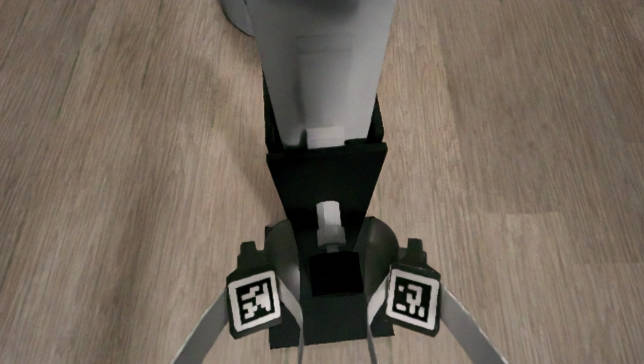

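Call:
execute_actions(
  actions=[
    {"r2":{"joints":{"gripper_m":-0.089}}},
  ],
  cameras=[],
)

Call:
execute_actions(
  actions=[
    {"r2":{"joints":{"arm_m":0.352,"wrist_pitch_rad":-1.06}}},
  ],
  cameras=["r2_wrist_camera"],
)

Call:
execute_actions(
  actions=[
    {"r1":{"joints":{"lift_m":0.818}}},
  ],
  cameras=["r2_wrist_camera"],
)

Call:
execute_actions(
  actions=[
    {"r2":{"joints":{"gripper_m":0.04,"arm_m":0.364,"wrist_pitch_rad":-1.0}}},
  ],
  cameras=["r2_wrist_camera"],
)

Scene clock: 294.40 s.
r1.base_odometry: x=-1.352 y=+2.277 heading=-3.104 (m, m, rad; r1's odometry frame)
r1.turned_by_wheels: +0.000 (rad since the last result)
r1.turned_by_imu: +0.001 (rad since the last result)
r1.base_tilt: forward=+1.6 right=+1.9 (deg)
r1.lidar_m: 2.29 2.37 3.16 3.02 3.11 2.58 2.46 2.56 3.45 0.66 3.31 2.39
r1.head_depth_mm: - 3110 2333 1891 - - - / - 3129 2415 - 1524 1333 1172 / - 3060 2498 - 1549 1338 1170 / - 711 1581 1646 1453 1299 1172 / - 1305 1002 1653 1532 1314 1157 / - 2775 2259 1771 1533 1323 1164 / - 3004 2269 1826 1522 1317 1157
r1.base_status: not commanded
r1.joint_positions: lift_m=+0.803 arm_m=+0.295 wrist_yaw_rad=+0.003 wrist_pitch_rad=-0.075 wrist_roll_rad=-0.003 gripper_m=-0.029 head_pan_rad=-1.563 head_tilt_rad=-0.691
r1.joint_status: not commanded
r1.on_its_own: gripper_m is held at -0.030, not at your -0.040, by its stall guard, which is not easing now; wrist_pitch_rad is at rest, and its effort (+52) is outside its rest range (-20 to +32)
r1.motor_effort: left_wheel=+0(0) right_wheel=+2(2) lift_m=+24(24) arm_m=-2(2) wrist_yaw_rad=-2(2) wrist_pitch_rad=+52(52) wrist_roll_rad=+0(0) gripper_m=-21(22) head_pan_rad=-4(4) head_tilt_rad=-4(3) (%)
r1.hand_pose: x=-0.0207 y=-0.6937 z=+0.8985 quat_wxyz=(+0.708, +0.028, -0.705, -0.026) (m; r1's base frame)
r1.wrist_depth_mm: - 69 67 66 64 62 61 / - - - 121 173 - - / - - - 126 - - - / - - - 130 - - - / - - - 135 - - - / - - - 140 - - - / - - 318 146 - - -
r2.base_odometry: x=+0.181 y=-3.553 heading=-0.199 (m, m, rad; r2's odometry frame)
r2.turned_by_wheels: +0.000 (rad since the last result)
r2.turned_by_imu: -0.001 (rad since the last result)
r2.base_tilt: forward=+1.6 right=-2.8 (deg)
r2.lidar_m: 2.43 2.53 3.50 4.37 3.26 2.41 2.33 2.42 3.33 0.65 3.42 2.51
r2.head_depth_mm: 3738 2807 2165 1781 1509 1320 1164 / 3762 2675 2184 1835 1513 - 1167 / 3774 657 2051 1789 1454 1308 1170 / 811 658 1799 1655 1512 1307 1172 / 3802 2817 2203 1749 1526 1328 1170 / 3850 2831 2192 1804 1535 1325 1169 / 3880 2799 2199 1805 1524 1328 1172
r2.base_status: not commanded
r2.joint_positions: lift_m=+0.544 arm_m=+0.364 wrist_yaw_rad=+0.003 wrist_pitch_rad=-1.000 wrist_roll_rad=+0.011 gripper_m=-0.086 head_pan_rad=-1.563 head_tilt_rad=-0.791
r2.joint_status: all done
r2.motor_effort: left_wheel=-3(3) right_wheel=+3(4) lift_m=+26(26) arm_m=-5(6) wrist_yaw_rad=-3(3) wrist_pitch_rad=+0(2) wrist_roll_rad=+2(3) gripper_m=-56(100) head_pan_rad=-3(2) head_tilt_rad=-3(3) (%)
r2.hand_pose: x=-0.0212 y=-0.6276 z=+0.4541 quat_wxyz=(+0.618, +0.338, -0.623, -0.340) (m; r2's base frame)
r2.wrist_depth_mm: 822 833 832 73 828 802 812 / 775 767 777 84 771 749 766 / 728 725 724 110 719 706 730 / 682 693 672 131 675 661 658 / 648 626 645 168 638 612 624 / 602 601 592 137 601 592 592 / 568 574 562 562 558 563 560
pictures: none
No camera images: the call's "cameras" was empty. Leave "cameras" out to get every camera's image.

Scene clock: 295.27 s.
r1.base_odometry: x=-1.352 y=+2.277 heading=-3.104 (m, m, rad; r1's odometry frame)
r1.turned_by_wheels: +0.000 (rad since the last result)
r1.turned_by_imu: +0.000 (rad since the last result)
r1.base_tilt: forward=+1.6 right=+1.9 (deg)
r1.lidar_m: 2.30 2.38 3.15 3.01 3.13 2.58 2.46 2.56 3.46 0.66 3.32 2.39
r1.head_depth_mm: - 3123 2349 1879 - - - / - 3065 2433 - 1521 1338 1175 / - 3045 2449 - 1550 1343 1169 / - 709 1583 1652 1486 1288 1164 / - 1298 1054 1646 1541 1324 1161 / - 2728 2297 1778 1527 1324 1152 / - 2928 2234 1820 1519 1323 1159
r1.base_status: not commanded
r1.joint_positions: lift_m=+0.803 arm_m=+0.295 wrist_yaw_rad=+0.003 wrist_pitch_rad=-0.075 wrist_roll_rad=-0.003 gripper_m=-0.029 head_pan_rad=-1.563 head_tilt_rad=-0.691
r1.joint_status: not commanded
r1.on_its_own: gripper_m is held at -0.030, not at your -0.040, by its stall guard, which is not easing now; wrist_pitch_rad is at rest, and its effort (+52) is outside its rest range (-20 to +32)
r1.motor_effort: left_wheel=-1(0) right_wheel=+2(3) lift_m=+24(24) arm_m=-1(1) wrist_yaw_rad=-2(2) wrist_pitch_rad=+52(52) wrist_roll_rad=+0(0) gripper_m=-22(22) head_pan_rad=-3(4) head_tilt_rad=-3(3) (%)
r1.hand_pose: x=-0.0207 y=-0.6937 z=+0.8984 quat_wxyz=(+0.708, +0.028, -0.705, -0.026) (m; r1's base frame)
r1.wrist_depth_mm: - 69 67 65 64 62 61 / - - - 121 173 - - / - - - 126 - - - / - - - 130 - - - / - - - 135 - - - / - - - 140 - - - / - - 331 147 - - -
r2.base_odometry: x=+0.181 y=-3.553 heading=-0.199 (m, m, rad; r2's odometry frame)
r2.turned_by_wheels: +0.000 (rad since the last result)
r2.turned_by_imu: +0.000 (rad since the last result)
r2.base_tilt: forward=+1.5 right=-2.8 (deg)
r2.lidar_m: 2.43 2.53 3.51 4.36 3.26 2.41 2.32 2.42 3.33 0.65 3.40 2.52
r2.head_depth_mm: 3777 2773 2159 1782 1515 1312 1166 / 3753 2673 2182 1838 1519 1339 1168 / 3828 658 2050 1783 1450 1308 1166 / 812 659 1798 1667 1516 1307 1167 / 3858 2794 2185 1749 1523 1327 1167 / 3792 2809 2196 1809 1519 1321 1171 / 3857 2808 2189 1805 1530 1325 1173
r2.base_status: not commanded
r2.joint_positions: lift_m=+0.544 arm_m=+0.353 wrist_yaw_rad=+0.003 wrist_pitch_rad=-0.981 wrist_roll_rad=+0.011 gripper_m=-0.083 head_pan_rad=-1.563 head_tilt_rad=-0.791
r2.joint_status: wrist_pitch_rad off_target (ended at -0.981, target -1.060); the others done
r2.on_its_own: gripper_m is held at -0.085, not at your -0.089, by its stall guard, which is still easing; arm_m is at rest, and its effort (-18) is outside its rest range (-14 to +14); wrist_pitch_rad is at rest, and its effort (-32) is outside its rest range (-20 to +32)
r2.motor_effort: left_wheel=-2(3) right_wheel=+2(2) lift_m=+26(26) arm_m=-18(19) wrist_yaw_rad=-3(2) wrist_pitch_rad=-32(33) wrist_roll_rad=+3(2) gripper_m=-44(50) head_pan_rad=-3(3) head_tilt_rad=-3(4) (%)
r2.hand_pose: x=-0.0212 y=-0.6206 z=+0.4563 quat_wxyz=(+0.621, +0.333, -0.626, -0.334) (m; r2's base frame)
r2.wrist_depth_mm: 864 884 819 82 830 830 829 / 787 777 806 98 776 776 767 / 742 729 714 118 722 725 728 / 669 709 685 148 647 677 670 / 645 642 645 182 638 637 631 / 601 611 603 145 597 598 594 / 569 565 563 557 562 566 555
pictures: r2_wrist_camera
Images, in order (width x height): r2_wrist_camera 644x364.

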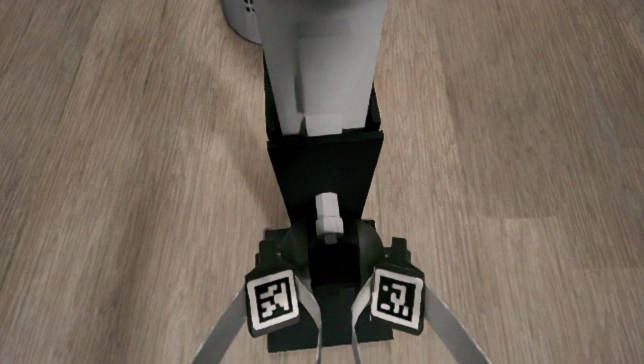

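Scene clock: 296.10 s.
r1.base_odometry: x=-1.352 y=+2.277 heading=-3.104 (m, m, rad; r1's odometry frame)
r1.turned_by_wheels: +0.000 (rad since the last result)
r1.turned_by_imu: +0.000 (rad since the last result)
r1.base_tilt: forward=+1.6 right=+2.0 (deg)
r1.lidar_m: 2.29 2.37 3.16 3.02 3.13 2.58 2.46 2.56 3.45 0.66 3.31 2.40
r1.head_depth_mm: - 3113 2326 1944 - - - / - 3042 2426 - 1520 1337 1170 / - 3081 2499 1725 1563 1340 1163 / - 682 - 1611 1489 1289 1156 / - 1291 1538 1663 1538 1321 1156 / - 2767 2260 1766 1523 1324 1158 / - 2944 2278 1820 1527 1313 1146
r1.base_status: not commanded
r1.joint_positions: lift_m=+0.817 arm_m=+0.295 wrist_yaw_rad=+0.003 wrist_pitch_rad=-0.090 wrist_roll_rad=-0.003 gripper_m=-0.029 head_pan_rad=-1.563 head_tilt_rad=-0.691
r1.joint_status: all done
r1.on_its_own: gripper_m is held at -0.030, not at your -0.040, by its stall guard, which is not easing now; wrist_pitch_rad is at rest, and its effort (+59) is outside its rest range (-20 to +32)
r1.motor_effort: left_wheel=+0(1) right_wheel=+3(3) lift_m=+34(33) arm_m=-2(1) wrist_yaw_rad=-2(2) wrist_pitch_rad=+59(61) wrist_roll_rad=+0(0) gripper_m=-22(21) head_pan_rad=-4(4) head_tilt_rad=-3(3) (%)
r1.hand_pose: x=-0.0207 y=-0.6931 z=+0.9093 quat_wxyz=(+0.708, +0.033, -0.705, -0.031) (m; r1's base frame)
r1.wrist_depth_mm: - 64 61 60 58 58 59 / - - - 120 180 - - / - - - 125 - - - / - - - 130 - - - / - - - 135 - - - / - - - 140 - - - / - - 335 147 - - -
r2.base_odometry: x=+0.181 y=-3.553 heading=-0.199 (m, m, rad; r2's odometry frame)
r2.turned_by_wheels: +0.000 (rad since the last result)
r2.turned_by_imu: +0.000 (rad since the last result)
r2.base_tilt: forward=+1.6 right=-2.8 (deg)
r2.lidar_m: 2.43 2.53 3.50 4.38 3.27 2.41 2.33 2.43 3.35 0.65 3.40 2.52
r2.head_depth_mm: 3784 2751 2188 1787 1514 1314 1165 / 3779 2581 2190 1823 1512 1347 1167 / 3786 660 2061 1790 1454 1309 1171 / 814 665 1807 1662 1522 1306 1167 / 3855 2801 2179 1739 1524 1321 1170 / 3802 2843 2195 1793 1521 1325 1170 / 3871 2818 2215 1811 1532 1332 1171
r2.base_status: not commanded
r2.joint_positions: lift_m=+0.544 arm_m=+0.353 wrist_yaw_rad=+0.003 wrist_pitch_rad=-0.981 wrist_roll_rad=+0.011 gripper_m=-0.079 head_pan_rad=-1.563 head_tilt_rad=-0.791
r2.joint_status: not commanded
r2.on_its_own: gripper_m is held at -0.081, not at your -0.089, by its stall guard, which is still easing; arm_m is at rest, and its effort (-18) is outside its rest range (-14 to +14); wrist_pitch_rad is at rest, and its effort (-32) is outside its rest range (-20 to +32)
r2.motor_effort: left_wheel=-2(2) right_wheel=+2(2) lift_m=+26(26) arm_m=-18(17) wrist_yaw_rad=-2(3) wrist_pitch_rad=-32(32) wrist_roll_rad=+2(3) gripper_m=-43(44) head_pan_rad=-3(3) head_tilt_rad=-3(3) (%)
r2.hand_pose: x=-0.0212 y=-0.6206 z=+0.4563 quat_wxyz=(+0.621, +0.333, -0.626, -0.334) (m; r2's base frame)
r2.wrist_depth_mm: 864 865 818 80 843 856 840 / 809 795 794 98 811 773 761 / 740 747 749 119 745 717 717 / 691 680 690 147 684 676 675 / 642 638 636 182 632 637 638 / 602 610 612 145 605 604 591 / 575 563 561 557 554 562 571
pictures: r2_wrist_camera
Images, in order (width x height): r2_wrist_camera 644x364.

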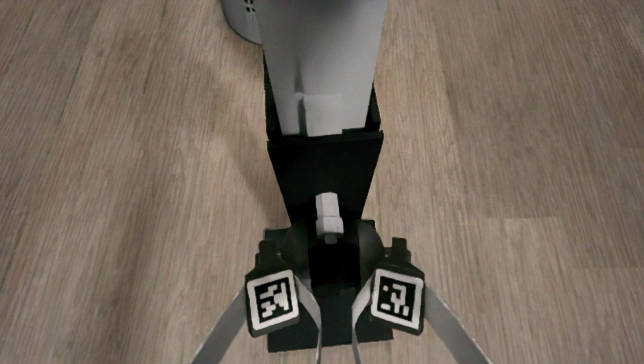

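Scene clock: 297.80 s.
r1.base_odometry: x=-1.352 y=+2.277 heading=-3.104 (m, m, rad; r1's odometry frame)
r1.turned_by_wheels: +0.000 (rad since the last result)
r1.turned_by_imu: +0.000 (rad since the last result)
r1.base_tilt: forward=+1.6 right=+1.9 (deg)
r1.lidar_m: 2.29 2.37 3.15 3.01 3.13 2.57 2.45 2.57 3.47 0.66 3.32 2.39
r1.head_depth_mm: - 3143 2317 1944 - - - / - 3081 2430 - 1516 1335 1171 / - 3085 2501 1719 1551 1342 1163 / - 685 - 1629 1443 1293 1156 / - 1292 1057 1659 1547 1323 1160 / - 2742 2261 1785 1543 1321 1156 / - 2915 2233 1809 1517 1321 1150
r1.base_status: not commanded
r1.joint_positions: lift_m=+0.817 arm_m=+0.295 wrist_yaw_rad=+0.003 wrist_pitch_rad=-0.090 wrist_roll_rad=-0.003 gripper_m=-0.029 head_pan_rad=-1.563 head_tilt_rad=-0.691
r1.joint_status: not commanded
r1.on_its_own: gripper_m is held at -0.030, not at your -0.040, by its stall guard, which is not easing now; wrist_pitch_rad is at rest, and its effort (+59) is outside its rest range (-20 to +32)
r1.motor_effort: left_wheel=-1(0) right_wheel=+2(2) lift_m=+34(34) arm_m=-2(2) wrist_yaw_rad=-1(2) wrist_pitch_rad=+59(59) wrist_roll_rad=+0(0) gripper_m=-22(21) head_pan_rad=-4(3) head_tilt_rad=-4(3) (%)
r1.hand_pose: x=-0.0207 y=-0.6931 z=+0.9093 quat_wxyz=(+0.708, +0.033, -0.705, -0.031) (m; r1's base frame)
r1.wrist_depth_mm: - 64 62 60 58 58 59 / - - - 120 179 - - / - - - 125 - - - / - - - 130 - - - / - - - 135 - - - / - - - 141 - - - / - - 324 147 - - -
r2.base_odometry: x=+0.181 y=-3.553 heading=-0.199 (m, m, rad; r2's odometry frame)
r2.turned_by_wheels: +0.000 (rad since the last result)
r2.turned_by_imu: +0.000 (rad since the last result)
r2.base_tilt: forward=+1.6 right=-2.8 (deg)
r2.lidar_m: 2.43 2.54 3.50 4.37 3.27 2.40 2.33 2.42 3.34 0.65 3.40 2.52
r2.head_depth_mm: 3762 2762 2179 1780 1515 1312 1165 / 3821 2584 2180 1844 1512 1347 1168 / 3820 664 2070 1793 1458 1311 1164 / 806 665 1810 1648 1511 1305 1169 / 3825 2825 2177 1756 1524 1329 1165 / 3853 2807 2202 1803 1527 1333 1171 / 3873 2842 2202 1801 1530 1325 1175
r2.base_status: not commanded
r2.joint_positions: lift_m=+0.544 arm_m=+0.364 wrist_yaw_rad=+0.000 wrist_pitch_rad=-1.010 wrist_roll_rad=+0.011 gripper_m=+0.040 head_pan_rad=-1.563 head_tilt_rad=-0.791
r2.joint_status: all done
r2.motor_effort: left_wheel=-3(4) right_wheel=+2(5) lift_m=+26(26) arm_m=+4(15) wrist_yaw_rad=+1(2) wrist_pitch_rad=+5(32) wrist_roll_rad=+3(3) gripper_m=+0(96) head_pan_rad=-3(3) head_tilt_rad=-4(3) (%)
r2.hand_pose: x=-0.0216 y=-0.6245 z=+0.4528 quat_wxyz=(+0.616, +0.340, -0.622, -0.344) (m; r2's base frame)
r2.wrist_depth_mm: 823 835 811 73 793 798 810 / 763 755 760 88 768 759 741 / 730 728 728 114 708 707 700 / 683 682 660 138 664 668 657 / 623 644 634 186 641 636 634 / 611 601 611 574 - 596 597 / 579 571 559 562 555 569 557
pictures: r2_wrist_camera
Images, in order (width x height): r2_wrist_camera 644x364.

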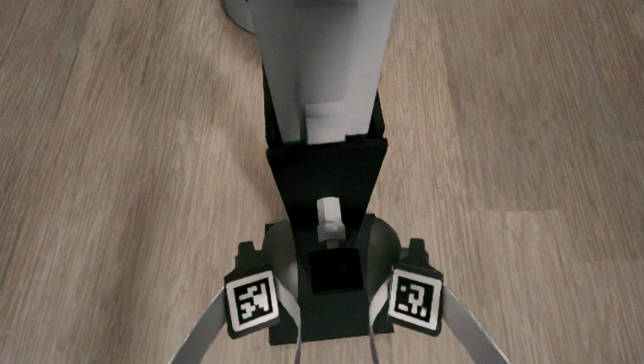

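Call:
execute_actions(
  actions=[
    {"r2":{"joints":{"gripper_m":-0.089}}},
  ],
  cameras=[],
)

Call:
execute_actions(
  actions=[
    {"r2":{"joints":{"arm_m":0.352,"wrist_pitch_rad":-1.06}}},
  ],
  cameras=[],
)

Call:
execute_actions(
  actions=[
    {"r1":{"joints":{"lift_m":0.8205}}},
  ],
  cameras=[],
)

Call:
execute_actions(
  actions=[
    {"r2":{"joints":{"arm_m":0.368,"wrist_pitch_rad":-1.0}}},
  ],
  cameras=["r2_wrist_camera"],
)

Scene clock: 308.40 s.
r1.base_odometry: x=-1.352 y=+2.277 heading=-3.104 (m, m, rad; r1's odometry frame)
r1.turned_by_wheels: +0.000 (rad since the last result)
r1.turned_by_imu: +0.001 (rad since the last result)
r1.base_tilt: forward=+1.7 right=+2.0 (deg)
r1.lidar_m: 2.30 2.37 3.15 3.02 3.12 2.59 2.46 2.56 3.46 0.66 3.33 2.39
r1.head_depth_mm: - 3107 2348 1914 - - - / - 3085 2423 - 1525 1337 1178 / - 3050 2481 1741 1564 1335 1172 / - 684 - 1650 1439 1292 1163 / - 1288 1054 1651 1537 1324 1164 / - 2743 2278 1786 1527 1314 1152 / - 2999 2249 1828 1531 1313 1155
r1.base_status: not commanded
r1.joint_positions: lift_m=+0.817 arm_m=+0.295 wrist_yaw_rad=+0.003 wrist_pitch_rad=-0.090 wrist_roll_rad=-0.003 gripper_m=-0.029 head_pan_rad=-1.563 head_tilt_rad=-0.691
r1.joint_status: not commanded
r1.on_its_own: gripper_m is held at -0.030, not at your -0.040, by its stall guard, which is not easing now; wrist_pitch_rad is at rest, and its effort (+59) is outside its rest range (-20 to +32)
r1.motor_effort: left_wheel=-1(1) right_wheel=+2(2) lift_m=+34(34) arm_m=-2(2) wrist_yaw_rad=-2(1) wrist_pitch_rad=+59(59) wrist_roll_rad=+0(0) gripper_m=-22(22) head_pan_rad=-4(4) head_tilt_rad=-3(3) (%)
r1.hand_pose: x=-0.0207 y=-0.6931 z=+0.9093 quat_wxyz=(+0.708, +0.033, -0.705, -0.031) (m; r1's base frame)
r1.wrist_depth_mm: - 64 62 60 58 58 59 / - - - 120 180 - - / - - - 125 - - - / - - - 130 - - - / - - - 135 - - - / - - - 140 - - - / - - 323 147 - - -
r2.base_odometry: x=+0.181 y=-3.553 heading=-0.199 (m, m, rad; r2's odometry frame)
r2.turned_by_wheels: +0.000 (rad since the last result)
r2.turned_by_imu: -0.001 (rad since the last result)
r2.base_tilt: forward=+1.6 right=-2.8 (deg)
r2.lidar_m: 2.43 2.53 3.49 4.37 3.26 2.40 2.33 2.41 3.33 0.65 3.43 2.52
r2.head_depth_mm: 3757 2750 2167 1789 1523 1316 1166 / 3781 2594 2173 1830 1510 1346 1163 / 3778 662 2058 1786 1453 1300 1168 / 815 662 1795 1666 1504 1305 1170 / 3819 2796 2182 1754 1526 1321 1171 / 3763 2843 2197 1793 1524 1321 1170 / 3872 2827 2201 1815 1530 1326 1171
r2.base_status: not commanded
r2.joint_positions: lift_m=+0.544 arm_m=+0.364 wrist_yaw_rad=+0.003 wrist_pitch_rad=-1.007 wrist_roll_rad=+0.011 gripper_m=-0.085 head_pan_rad=-1.563 head_tilt_rad=-0.791
r2.joint_status: gripper_m off_target (ended at -0.085, target -0.089)
r2.motor_effort: left_wheel=-2(3) right_wheel=+4(4) lift_m=+26(26) arm_m=-4(4) wrist_yaw_rad=-3(2) wrist_pitch_rad=+3(5) wrist_roll_rad=+2(2) gripper_m=-100(100) head_pan_rad=-3(2) head_tilt_rad=-3(2) (%)
r2.hand_pose: x=-0.0213 y=-0.6259 z=+0.4532 quat_wxyz=(+0.617, +0.340, -0.622, -0.342) (m; r2's base frame)
r2.wrist_depth_mm: 821 827 803 71 791 814 808 / 766 759 772 86 768 740 768 / 732 715 718 111 700 722 696 / 681 674 683 134 680 662 656 / 631 638 647 170 629 627 640 / 600 584 617 139 589 587 592 / 582 581 560 557 557 559 563
pictures: none
No camera images: the call's "cameras" was empty. Leave "cameras" out to get every camera's image.

Scene clock: 309.27 s.
r1.base_odometry: x=-1.352 y=+2.277 heading=-3.104 (m, m, rad; r1's odometry frame)
r1.turned_by_wheels: +0.000 (rad since the last result)
r1.turned_by_imu: +0.000 (rad since the last result)
r1.base_tilt: forward=+1.6 right=+2.0 (deg)
r1.lidar_m: 2.29 2.36 3.14 3.02 3.14 2.58 2.46 2.56 3.48 0.66 3.32 2.39
r1.head_depth_mm: - 3172 2364 1921 - - - / - 3074 2361 - 1531 1335 1169 / - 3050 2480 1733 1555 1334 1168 / - 684 - 1627 1468 1296 1167 / - 1297 1546 1655 1529 1329 1157 / - 2704 2258 1779 1532 1330 1159 / - 2921 2268 1815 1524 1316 1152
r1.base_status: not commanded
r1.joint_positions: lift_m=+0.817 arm_m=+0.295 wrist_yaw_rad=+0.003 wrist_pitch_rad=-0.090 wrist_roll_rad=-0.003 gripper_m=-0.029 head_pan_rad=-1.563 head_tilt_rad=-0.691
r1.joint_status: not commanded
r1.on_its_own: gripper_m is held at -0.030, not at your -0.040, by its stall guard, which is not easing now; wrist_pitch_rad is at rest, and its effort (+59) is outside its rest range (-20 to +32)
r1.motor_effort: left_wheel=-1(0) right_wheel=+3(2) lift_m=+34(34) arm_m=-1(1) wrist_yaw_rad=-2(2) wrist_pitch_rad=+59(59) wrist_roll_rad=+0(0) gripper_m=-23(22) head_pan_rad=-4(4) head_tilt_rad=-3(3) (%)
r1.hand_pose: x=-0.0207 y=-0.6931 z=+0.9093 quat_wxyz=(+0.708, +0.033, -0.705, -0.031) (m; r1's base frame)
r1.wrist_depth_mm: - 64 62 60 58 58 59 / - - - 120 180 - - / - - - 125 - - - / - - - 130 - - - / - - - 135 - - - / - - - 140 - - - / - - 334 147 - - -
r2.base_odometry: x=+0.181 y=-3.553 heading=-0.199 (m, m, rad; r2's odometry frame)
r2.turned_by_wheels: +0.000 (rad since the last result)
r2.turned_by_imu: +0.000 (rad since the last result)
r2.base_tilt: forward=+1.6 right=-2.8 (deg)
r2.lidar_m: 2.43 2.54 3.49 4.39 3.27 2.40 2.32 2.42 3.34 0.64 3.41 2.52
r2.head_depth_mm: 3796 2783 2165 1793 1510 1317 1162 / 3770 2564 2181 1837 1522 1335 1163 / 3803 660 2048 1790 1457 1308 1163 / 816 661 1789 1662 1520 1306 1171 / 3829 2812 2188 1751 1516 1323 1170 / 3786 2806 2183 1807 1527 1330 1170 / 3848 2826 2197 1799 1525 1329 1173
r2.base_status: not commanded
r2.joint_positions: lift_m=+0.544 arm_m=+0.353 wrist_yaw_rad=+0.003 wrist_pitch_rad=-0.989 wrist_roll_rad=+0.011 gripper_m=-0.083 head_pan_rad=-1.563 head_tilt_rad=-0.791
r2.joint_status: wrist_pitch_rad off_target (ended at -0.989, target -1.060); the others done
r2.on_its_own: gripper_m is held at -0.085, not at your -0.089, by its stall guard, which is still easing; arm_m is at rest, and its effort (-17) is outside its rest range (-14 to +14); wrist_pitch_rad is at rest, and its effort (-29) is outside its rest range (-20 to +32)
r2.motor_effort: left_wheel=-2(3) right_wheel=+3(3) lift_m=+26(26) arm_m=-17(16) wrist_yaw_rad=-3(2) wrist_pitch_rad=-29(30) wrist_roll_rad=+3(3) gripper_m=-43(83) head_pan_rad=-3(3) head_tilt_rad=-3(3) (%)
r2.hand_pose: x=-0.0213 y=-0.6189 z=+0.4553 quat_wxyz=(+0.620, +0.335, -0.625, -0.337) (m; r2's base frame)
r2.wrist_depth_mm: 835 854 849 81 829 827 835 / 789 780 762 100 777 765 777 / 735 751 714 120 726 709 716 / 682 669 667 152 676 670 669 / 643 640 641 157 634 643 646 / 604 615 598 509 609 596 595 / 567 566 570 565 560 565 573
pictures: none
No camera images: the call's "cameras" was empty. Leave "cameras" out to get every camera's image.

Scene clock: 309.77 s.
r1.base_odometry: x=-1.352 y=+2.277 heading=-3.104 (m, m, rad; r1's odometry frame)
r1.turned_by_wheels: +0.000 (rad since the last result)
r1.turned_by_imu: +0.000 (rad since the last result)
r1.base_tilt: forward=+1.6 right=+1.9 (deg)
r1.lidar_m: 2.29 2.37 3.16 3.02 3.11 2.58 2.46 2.56 3.44 0.66 3.32 2.39
r1.head_depth_mm: - 3134 2369 1940 - - - / - 3067 2378 - 1528 1344 1168 / - 2940 2483 1751 1548 1331 1169 / - 679 - 1633 1496 1286 1163 / - 1290 1333 1666 1534 1323 1156 / - 2763 2261 1770 1536 1326 1154 / - 2920 2237 1833 1522 1315 1157
r1.base_status: not commanded
r1.joint_positions: lift_m=+0.820 arm_m=+0.295 wrist_yaw_rad=+0.003 wrist_pitch_rad=-0.090 wrist_roll_rad=-0.003 gripper_m=-0.029 head_pan_rad=-1.563 head_tilt_rad=-0.691
r1.joint_status: all done
r1.on_its_own: gripper_m is held at -0.030, not at your -0.040, by its stall guard, which is not easing now; wrist_pitch_rad is at rest, and its effort (+59) is outside its rest range (-20 to +32)
r1.motor_effort: left_wheel=+0(0) right_wheel=+3(3) lift_m=+34(37) arm_m=-1(1) wrist_yaw_rad=-2(1) wrist_pitch_rad=+59(59) wrist_roll_rad=+0(0) gripper_m=-21(21) head_pan_rad=-4(4) head_tilt_rad=-4(4) (%)
r1.hand_pose: x=-0.0207 y=-0.6931 z=+0.9118 quat_wxyz=(+0.708, +0.033, -0.705, -0.031) (m; r1's base frame)
r1.wrist_depth_mm: - 64 62 60 58 58 59 / - - - 120 180 - - / - - - 125 - - - / - - - 130 - - - / - - - 135 - - - / - - - 140 - - - / - - 333 147 - - -
r2.base_odometry: x=+0.181 y=-3.553 heading=-0.199 (m, m, rad; r2's odometry frame)
r2.turned_by_wheels: +0.000 (rad since the last result)
r2.turned_by_imu: +0.000 (rad since the last result)
r2.base_tilt: forward=+1.6 right=-2.7 (deg)
r2.lidar_m: 2.43 2.53 3.48 4.36 3.24 2.41 2.33 2.42 3.33 0.64 3.42 2.52
r2.head_depth_mm: 3777 2771 2179 1778 1511 1315 1162 / 3747 2579 2197 1835 1517 1339 1163 / 3772 654 2038 1783 1454 1309 1164 / 792 656 1799 1662 1521 1314 1168 / 3843 2824 2204 1752 1525 1320 1168 / 3816 2805 2193 1800 1524 1327 1174 / 3824 2810 2199 1812 1532 1327 1169
r2.base_status: not commanded
r2.joint_positions: lift_m=+0.544 arm_m=+0.353 wrist_yaw_rad=+0.003 wrist_pitch_rad=-0.989 wrist_roll_rad=+0.011 gripper_m=-0.082 head_pan_rad=-1.563 head_tilt_rad=-0.791
r2.joint_status: not commanded
r2.on_its_own: gripper_m is held at -0.081, not at your -0.089, by its stall guard, which is still easing; arm_m is at rest, and its effort (-17) is outside its rest range (-14 to +14); wrist_pitch_rad is at rest, and its effort (-29) is outside its rest range (-20 to +32)
r2.motor_effort: left_wheel=-2(2) right_wheel=+3(3) lift_m=+26(26) arm_m=-17(17) wrist_yaw_rad=-3(2) wrist_pitch_rad=-29(29) wrist_roll_rad=+2(2) gripper_m=-6(44) head_pan_rad=-3(2) head_tilt_rad=-3(3) (%)
r2.hand_pose: x=-0.0213 y=-0.6189 z=+0.4553 quat_wxyz=(+0.620, +0.335, -0.625, -0.337) (m; r2's base frame)
r2.wrist_depth_mm: 827 841 812 81 835 815 831 / 786 783 784 101 778 776 763 / 738 711 721 119 711 705 716 / 676 686 690 152 688 672 658 / 636 643 631 157 637 642 627 / 603 608 597 504 611 595 592 / 570 569 567 576 557 572 564
pictures: none
No camera images: the call's "cameras" was empty. Leave "cameras" out to get every camera's image.

Scene clock: 310.73 s.
r1.base_odometry: x=-1.352 y=+2.277 heading=-3.104 (m, m, rad; r1's odometry frame)
r1.turned_by_wheels: +0.000 (rad since the last result)
r1.turned_by_imu: +0.000 (rad since the last result)
r1.base_tilt: forward=+1.6 right=+1.9 (deg)
r1.lidar_m: 2.29 2.37 3.14 3.02 3.12 2.57 2.46 2.56 3.49 0.66 3.31 2.40
r1.head_depth_mm: - 3084 2332 1918 - - - / - 3120 2450 - 1518 1331 1170 / - 2961 2480 1724 1539 1328 1165 / - 679 - 1651 1477 1294 1163 / - 1291 1032 1655 1537 1313 1166 / - 2703 2245 1771 1531 1314 1157 / - 2917 2264 1850 1529 1317 1145
r1.base_status: not commanded
r1.joint_positions: lift_m=+0.820 arm_m=+0.295 wrist_yaw_rad=+0.003 wrist_pitch_rad=-0.089 wrist_roll_rad=-0.003 gripper_m=-0.029 head_pan_rad=-1.563 head_tilt_rad=-0.691
r1.joint_status: not commanded
r1.on_its_own: gripper_m is held at -0.030, not at your -0.040, by its stall guard, which is not easing now; wrist_pitch_rad is at rest, and its effort (+59) is outside its rest range (-20 to +32)
r1.motor_effort: left_wheel=+0(0) right_wheel=+2(2) lift_m=+34(34) arm_m=-2(2) wrist_yaw_rad=-1(3) wrist_pitch_rad=+59(59) wrist_roll_rad=+0(0) gripper_m=-22(21) head_pan_rad=-4(4) head_tilt_rad=-3(3) (%)
r1.hand_pose: x=-0.0207 y=-0.6931 z=+0.9118 quat_wxyz=(+0.708, +0.033, -0.705, -0.031) (m; r1's base frame)
r1.wrist_depth_mm: - 64 62 60 59 58 59 / - - - 120 179 - - / - - - 125 - - - / - - - 130 - - - / - - - 135 - - - / - - - 140 - - - / - - 320 147 - - -
r2.base_odometry: x=+0.181 y=-3.553 heading=-0.199 (m, m, rad; r2's odometry frame)
r2.turned_by_wheels: +0.000 (rad since the last result)
r2.turned_by_imu: +0.000 (rad since the last result)
r2.base_tilt: forward=+1.5 right=-2.9 (deg)
r2.lidar_m: 2.43 2.53 3.49 4.36 3.24 2.41 2.32 2.42 3.33 0.65 3.42 2.52
r2.head_depth_mm: 3743 2776 2180 1788 1519 1315 1165 / 3797 2600 2188 1830 1519 1342 1165 / 3745 658 2056 1799 1451 1306 1171 / 800 660 1792 1656 1503 1312 1171 / 3849 2816 2181 1750 1519 1315 1171 / 3850 2838 2197 1810 1519 1323 1174 / 3843 2823 2193 1797 1528 1327 1172
r2.base_status: not commanded
r2.joint_positions: lift_m=+0.544 arm_m=+0.367 wrist_yaw_rad=+0.001 wrist_pitch_rad=-1.031 wrist_roll_rad=+0.011 gripper_m=-0.075 head_pan_rad=-1.563 head_tilt_rad=-0.791
r2.joint_status: all done
r2.on_its_own: gripper_m is held at -0.077, not at your -0.089, by its stall guard, which is still easing
r2.motor_effort: left_wheel=-5(4) right_wheel=+5(5) lift_m=+26(26) arm_m=+9(16) wrist_yaw_rad=+0(2) wrist_pitch_rad=+13(29) wrist_roll_rad=+3(2) gripper_m=-39(43) head_pan_rad=-3(3) head_tilt_rad=-2(3) (%)
r2.hand_pose: x=-0.0215 y=-0.6232 z=+0.4504 quat_wxyz=(+0.612, +0.347, -0.618, -0.350) (m; r2's base frame)
r2.wrist_depth_mm: 821 830 778 72 806 805 783 / 765 751 756 87 750 749 743 / 718 699 711 113 728 708 684 / 685 674 660 139 658 651 661 / 646 619 633 178 630 627 625 / 602 615 614 139 606 595 592 / 572 573 570 567 575 567 572
pictures: r2_wrist_camera
Images, in order (width x height): r2_wrist_camera 644x364.

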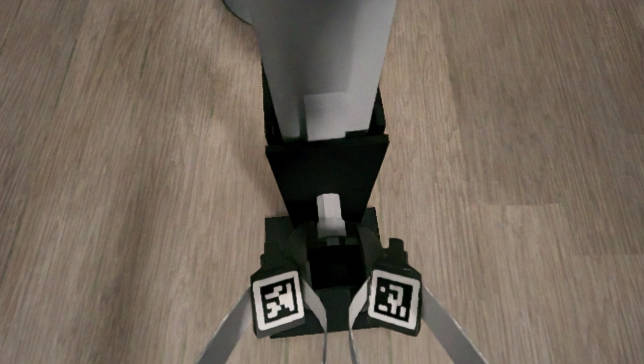

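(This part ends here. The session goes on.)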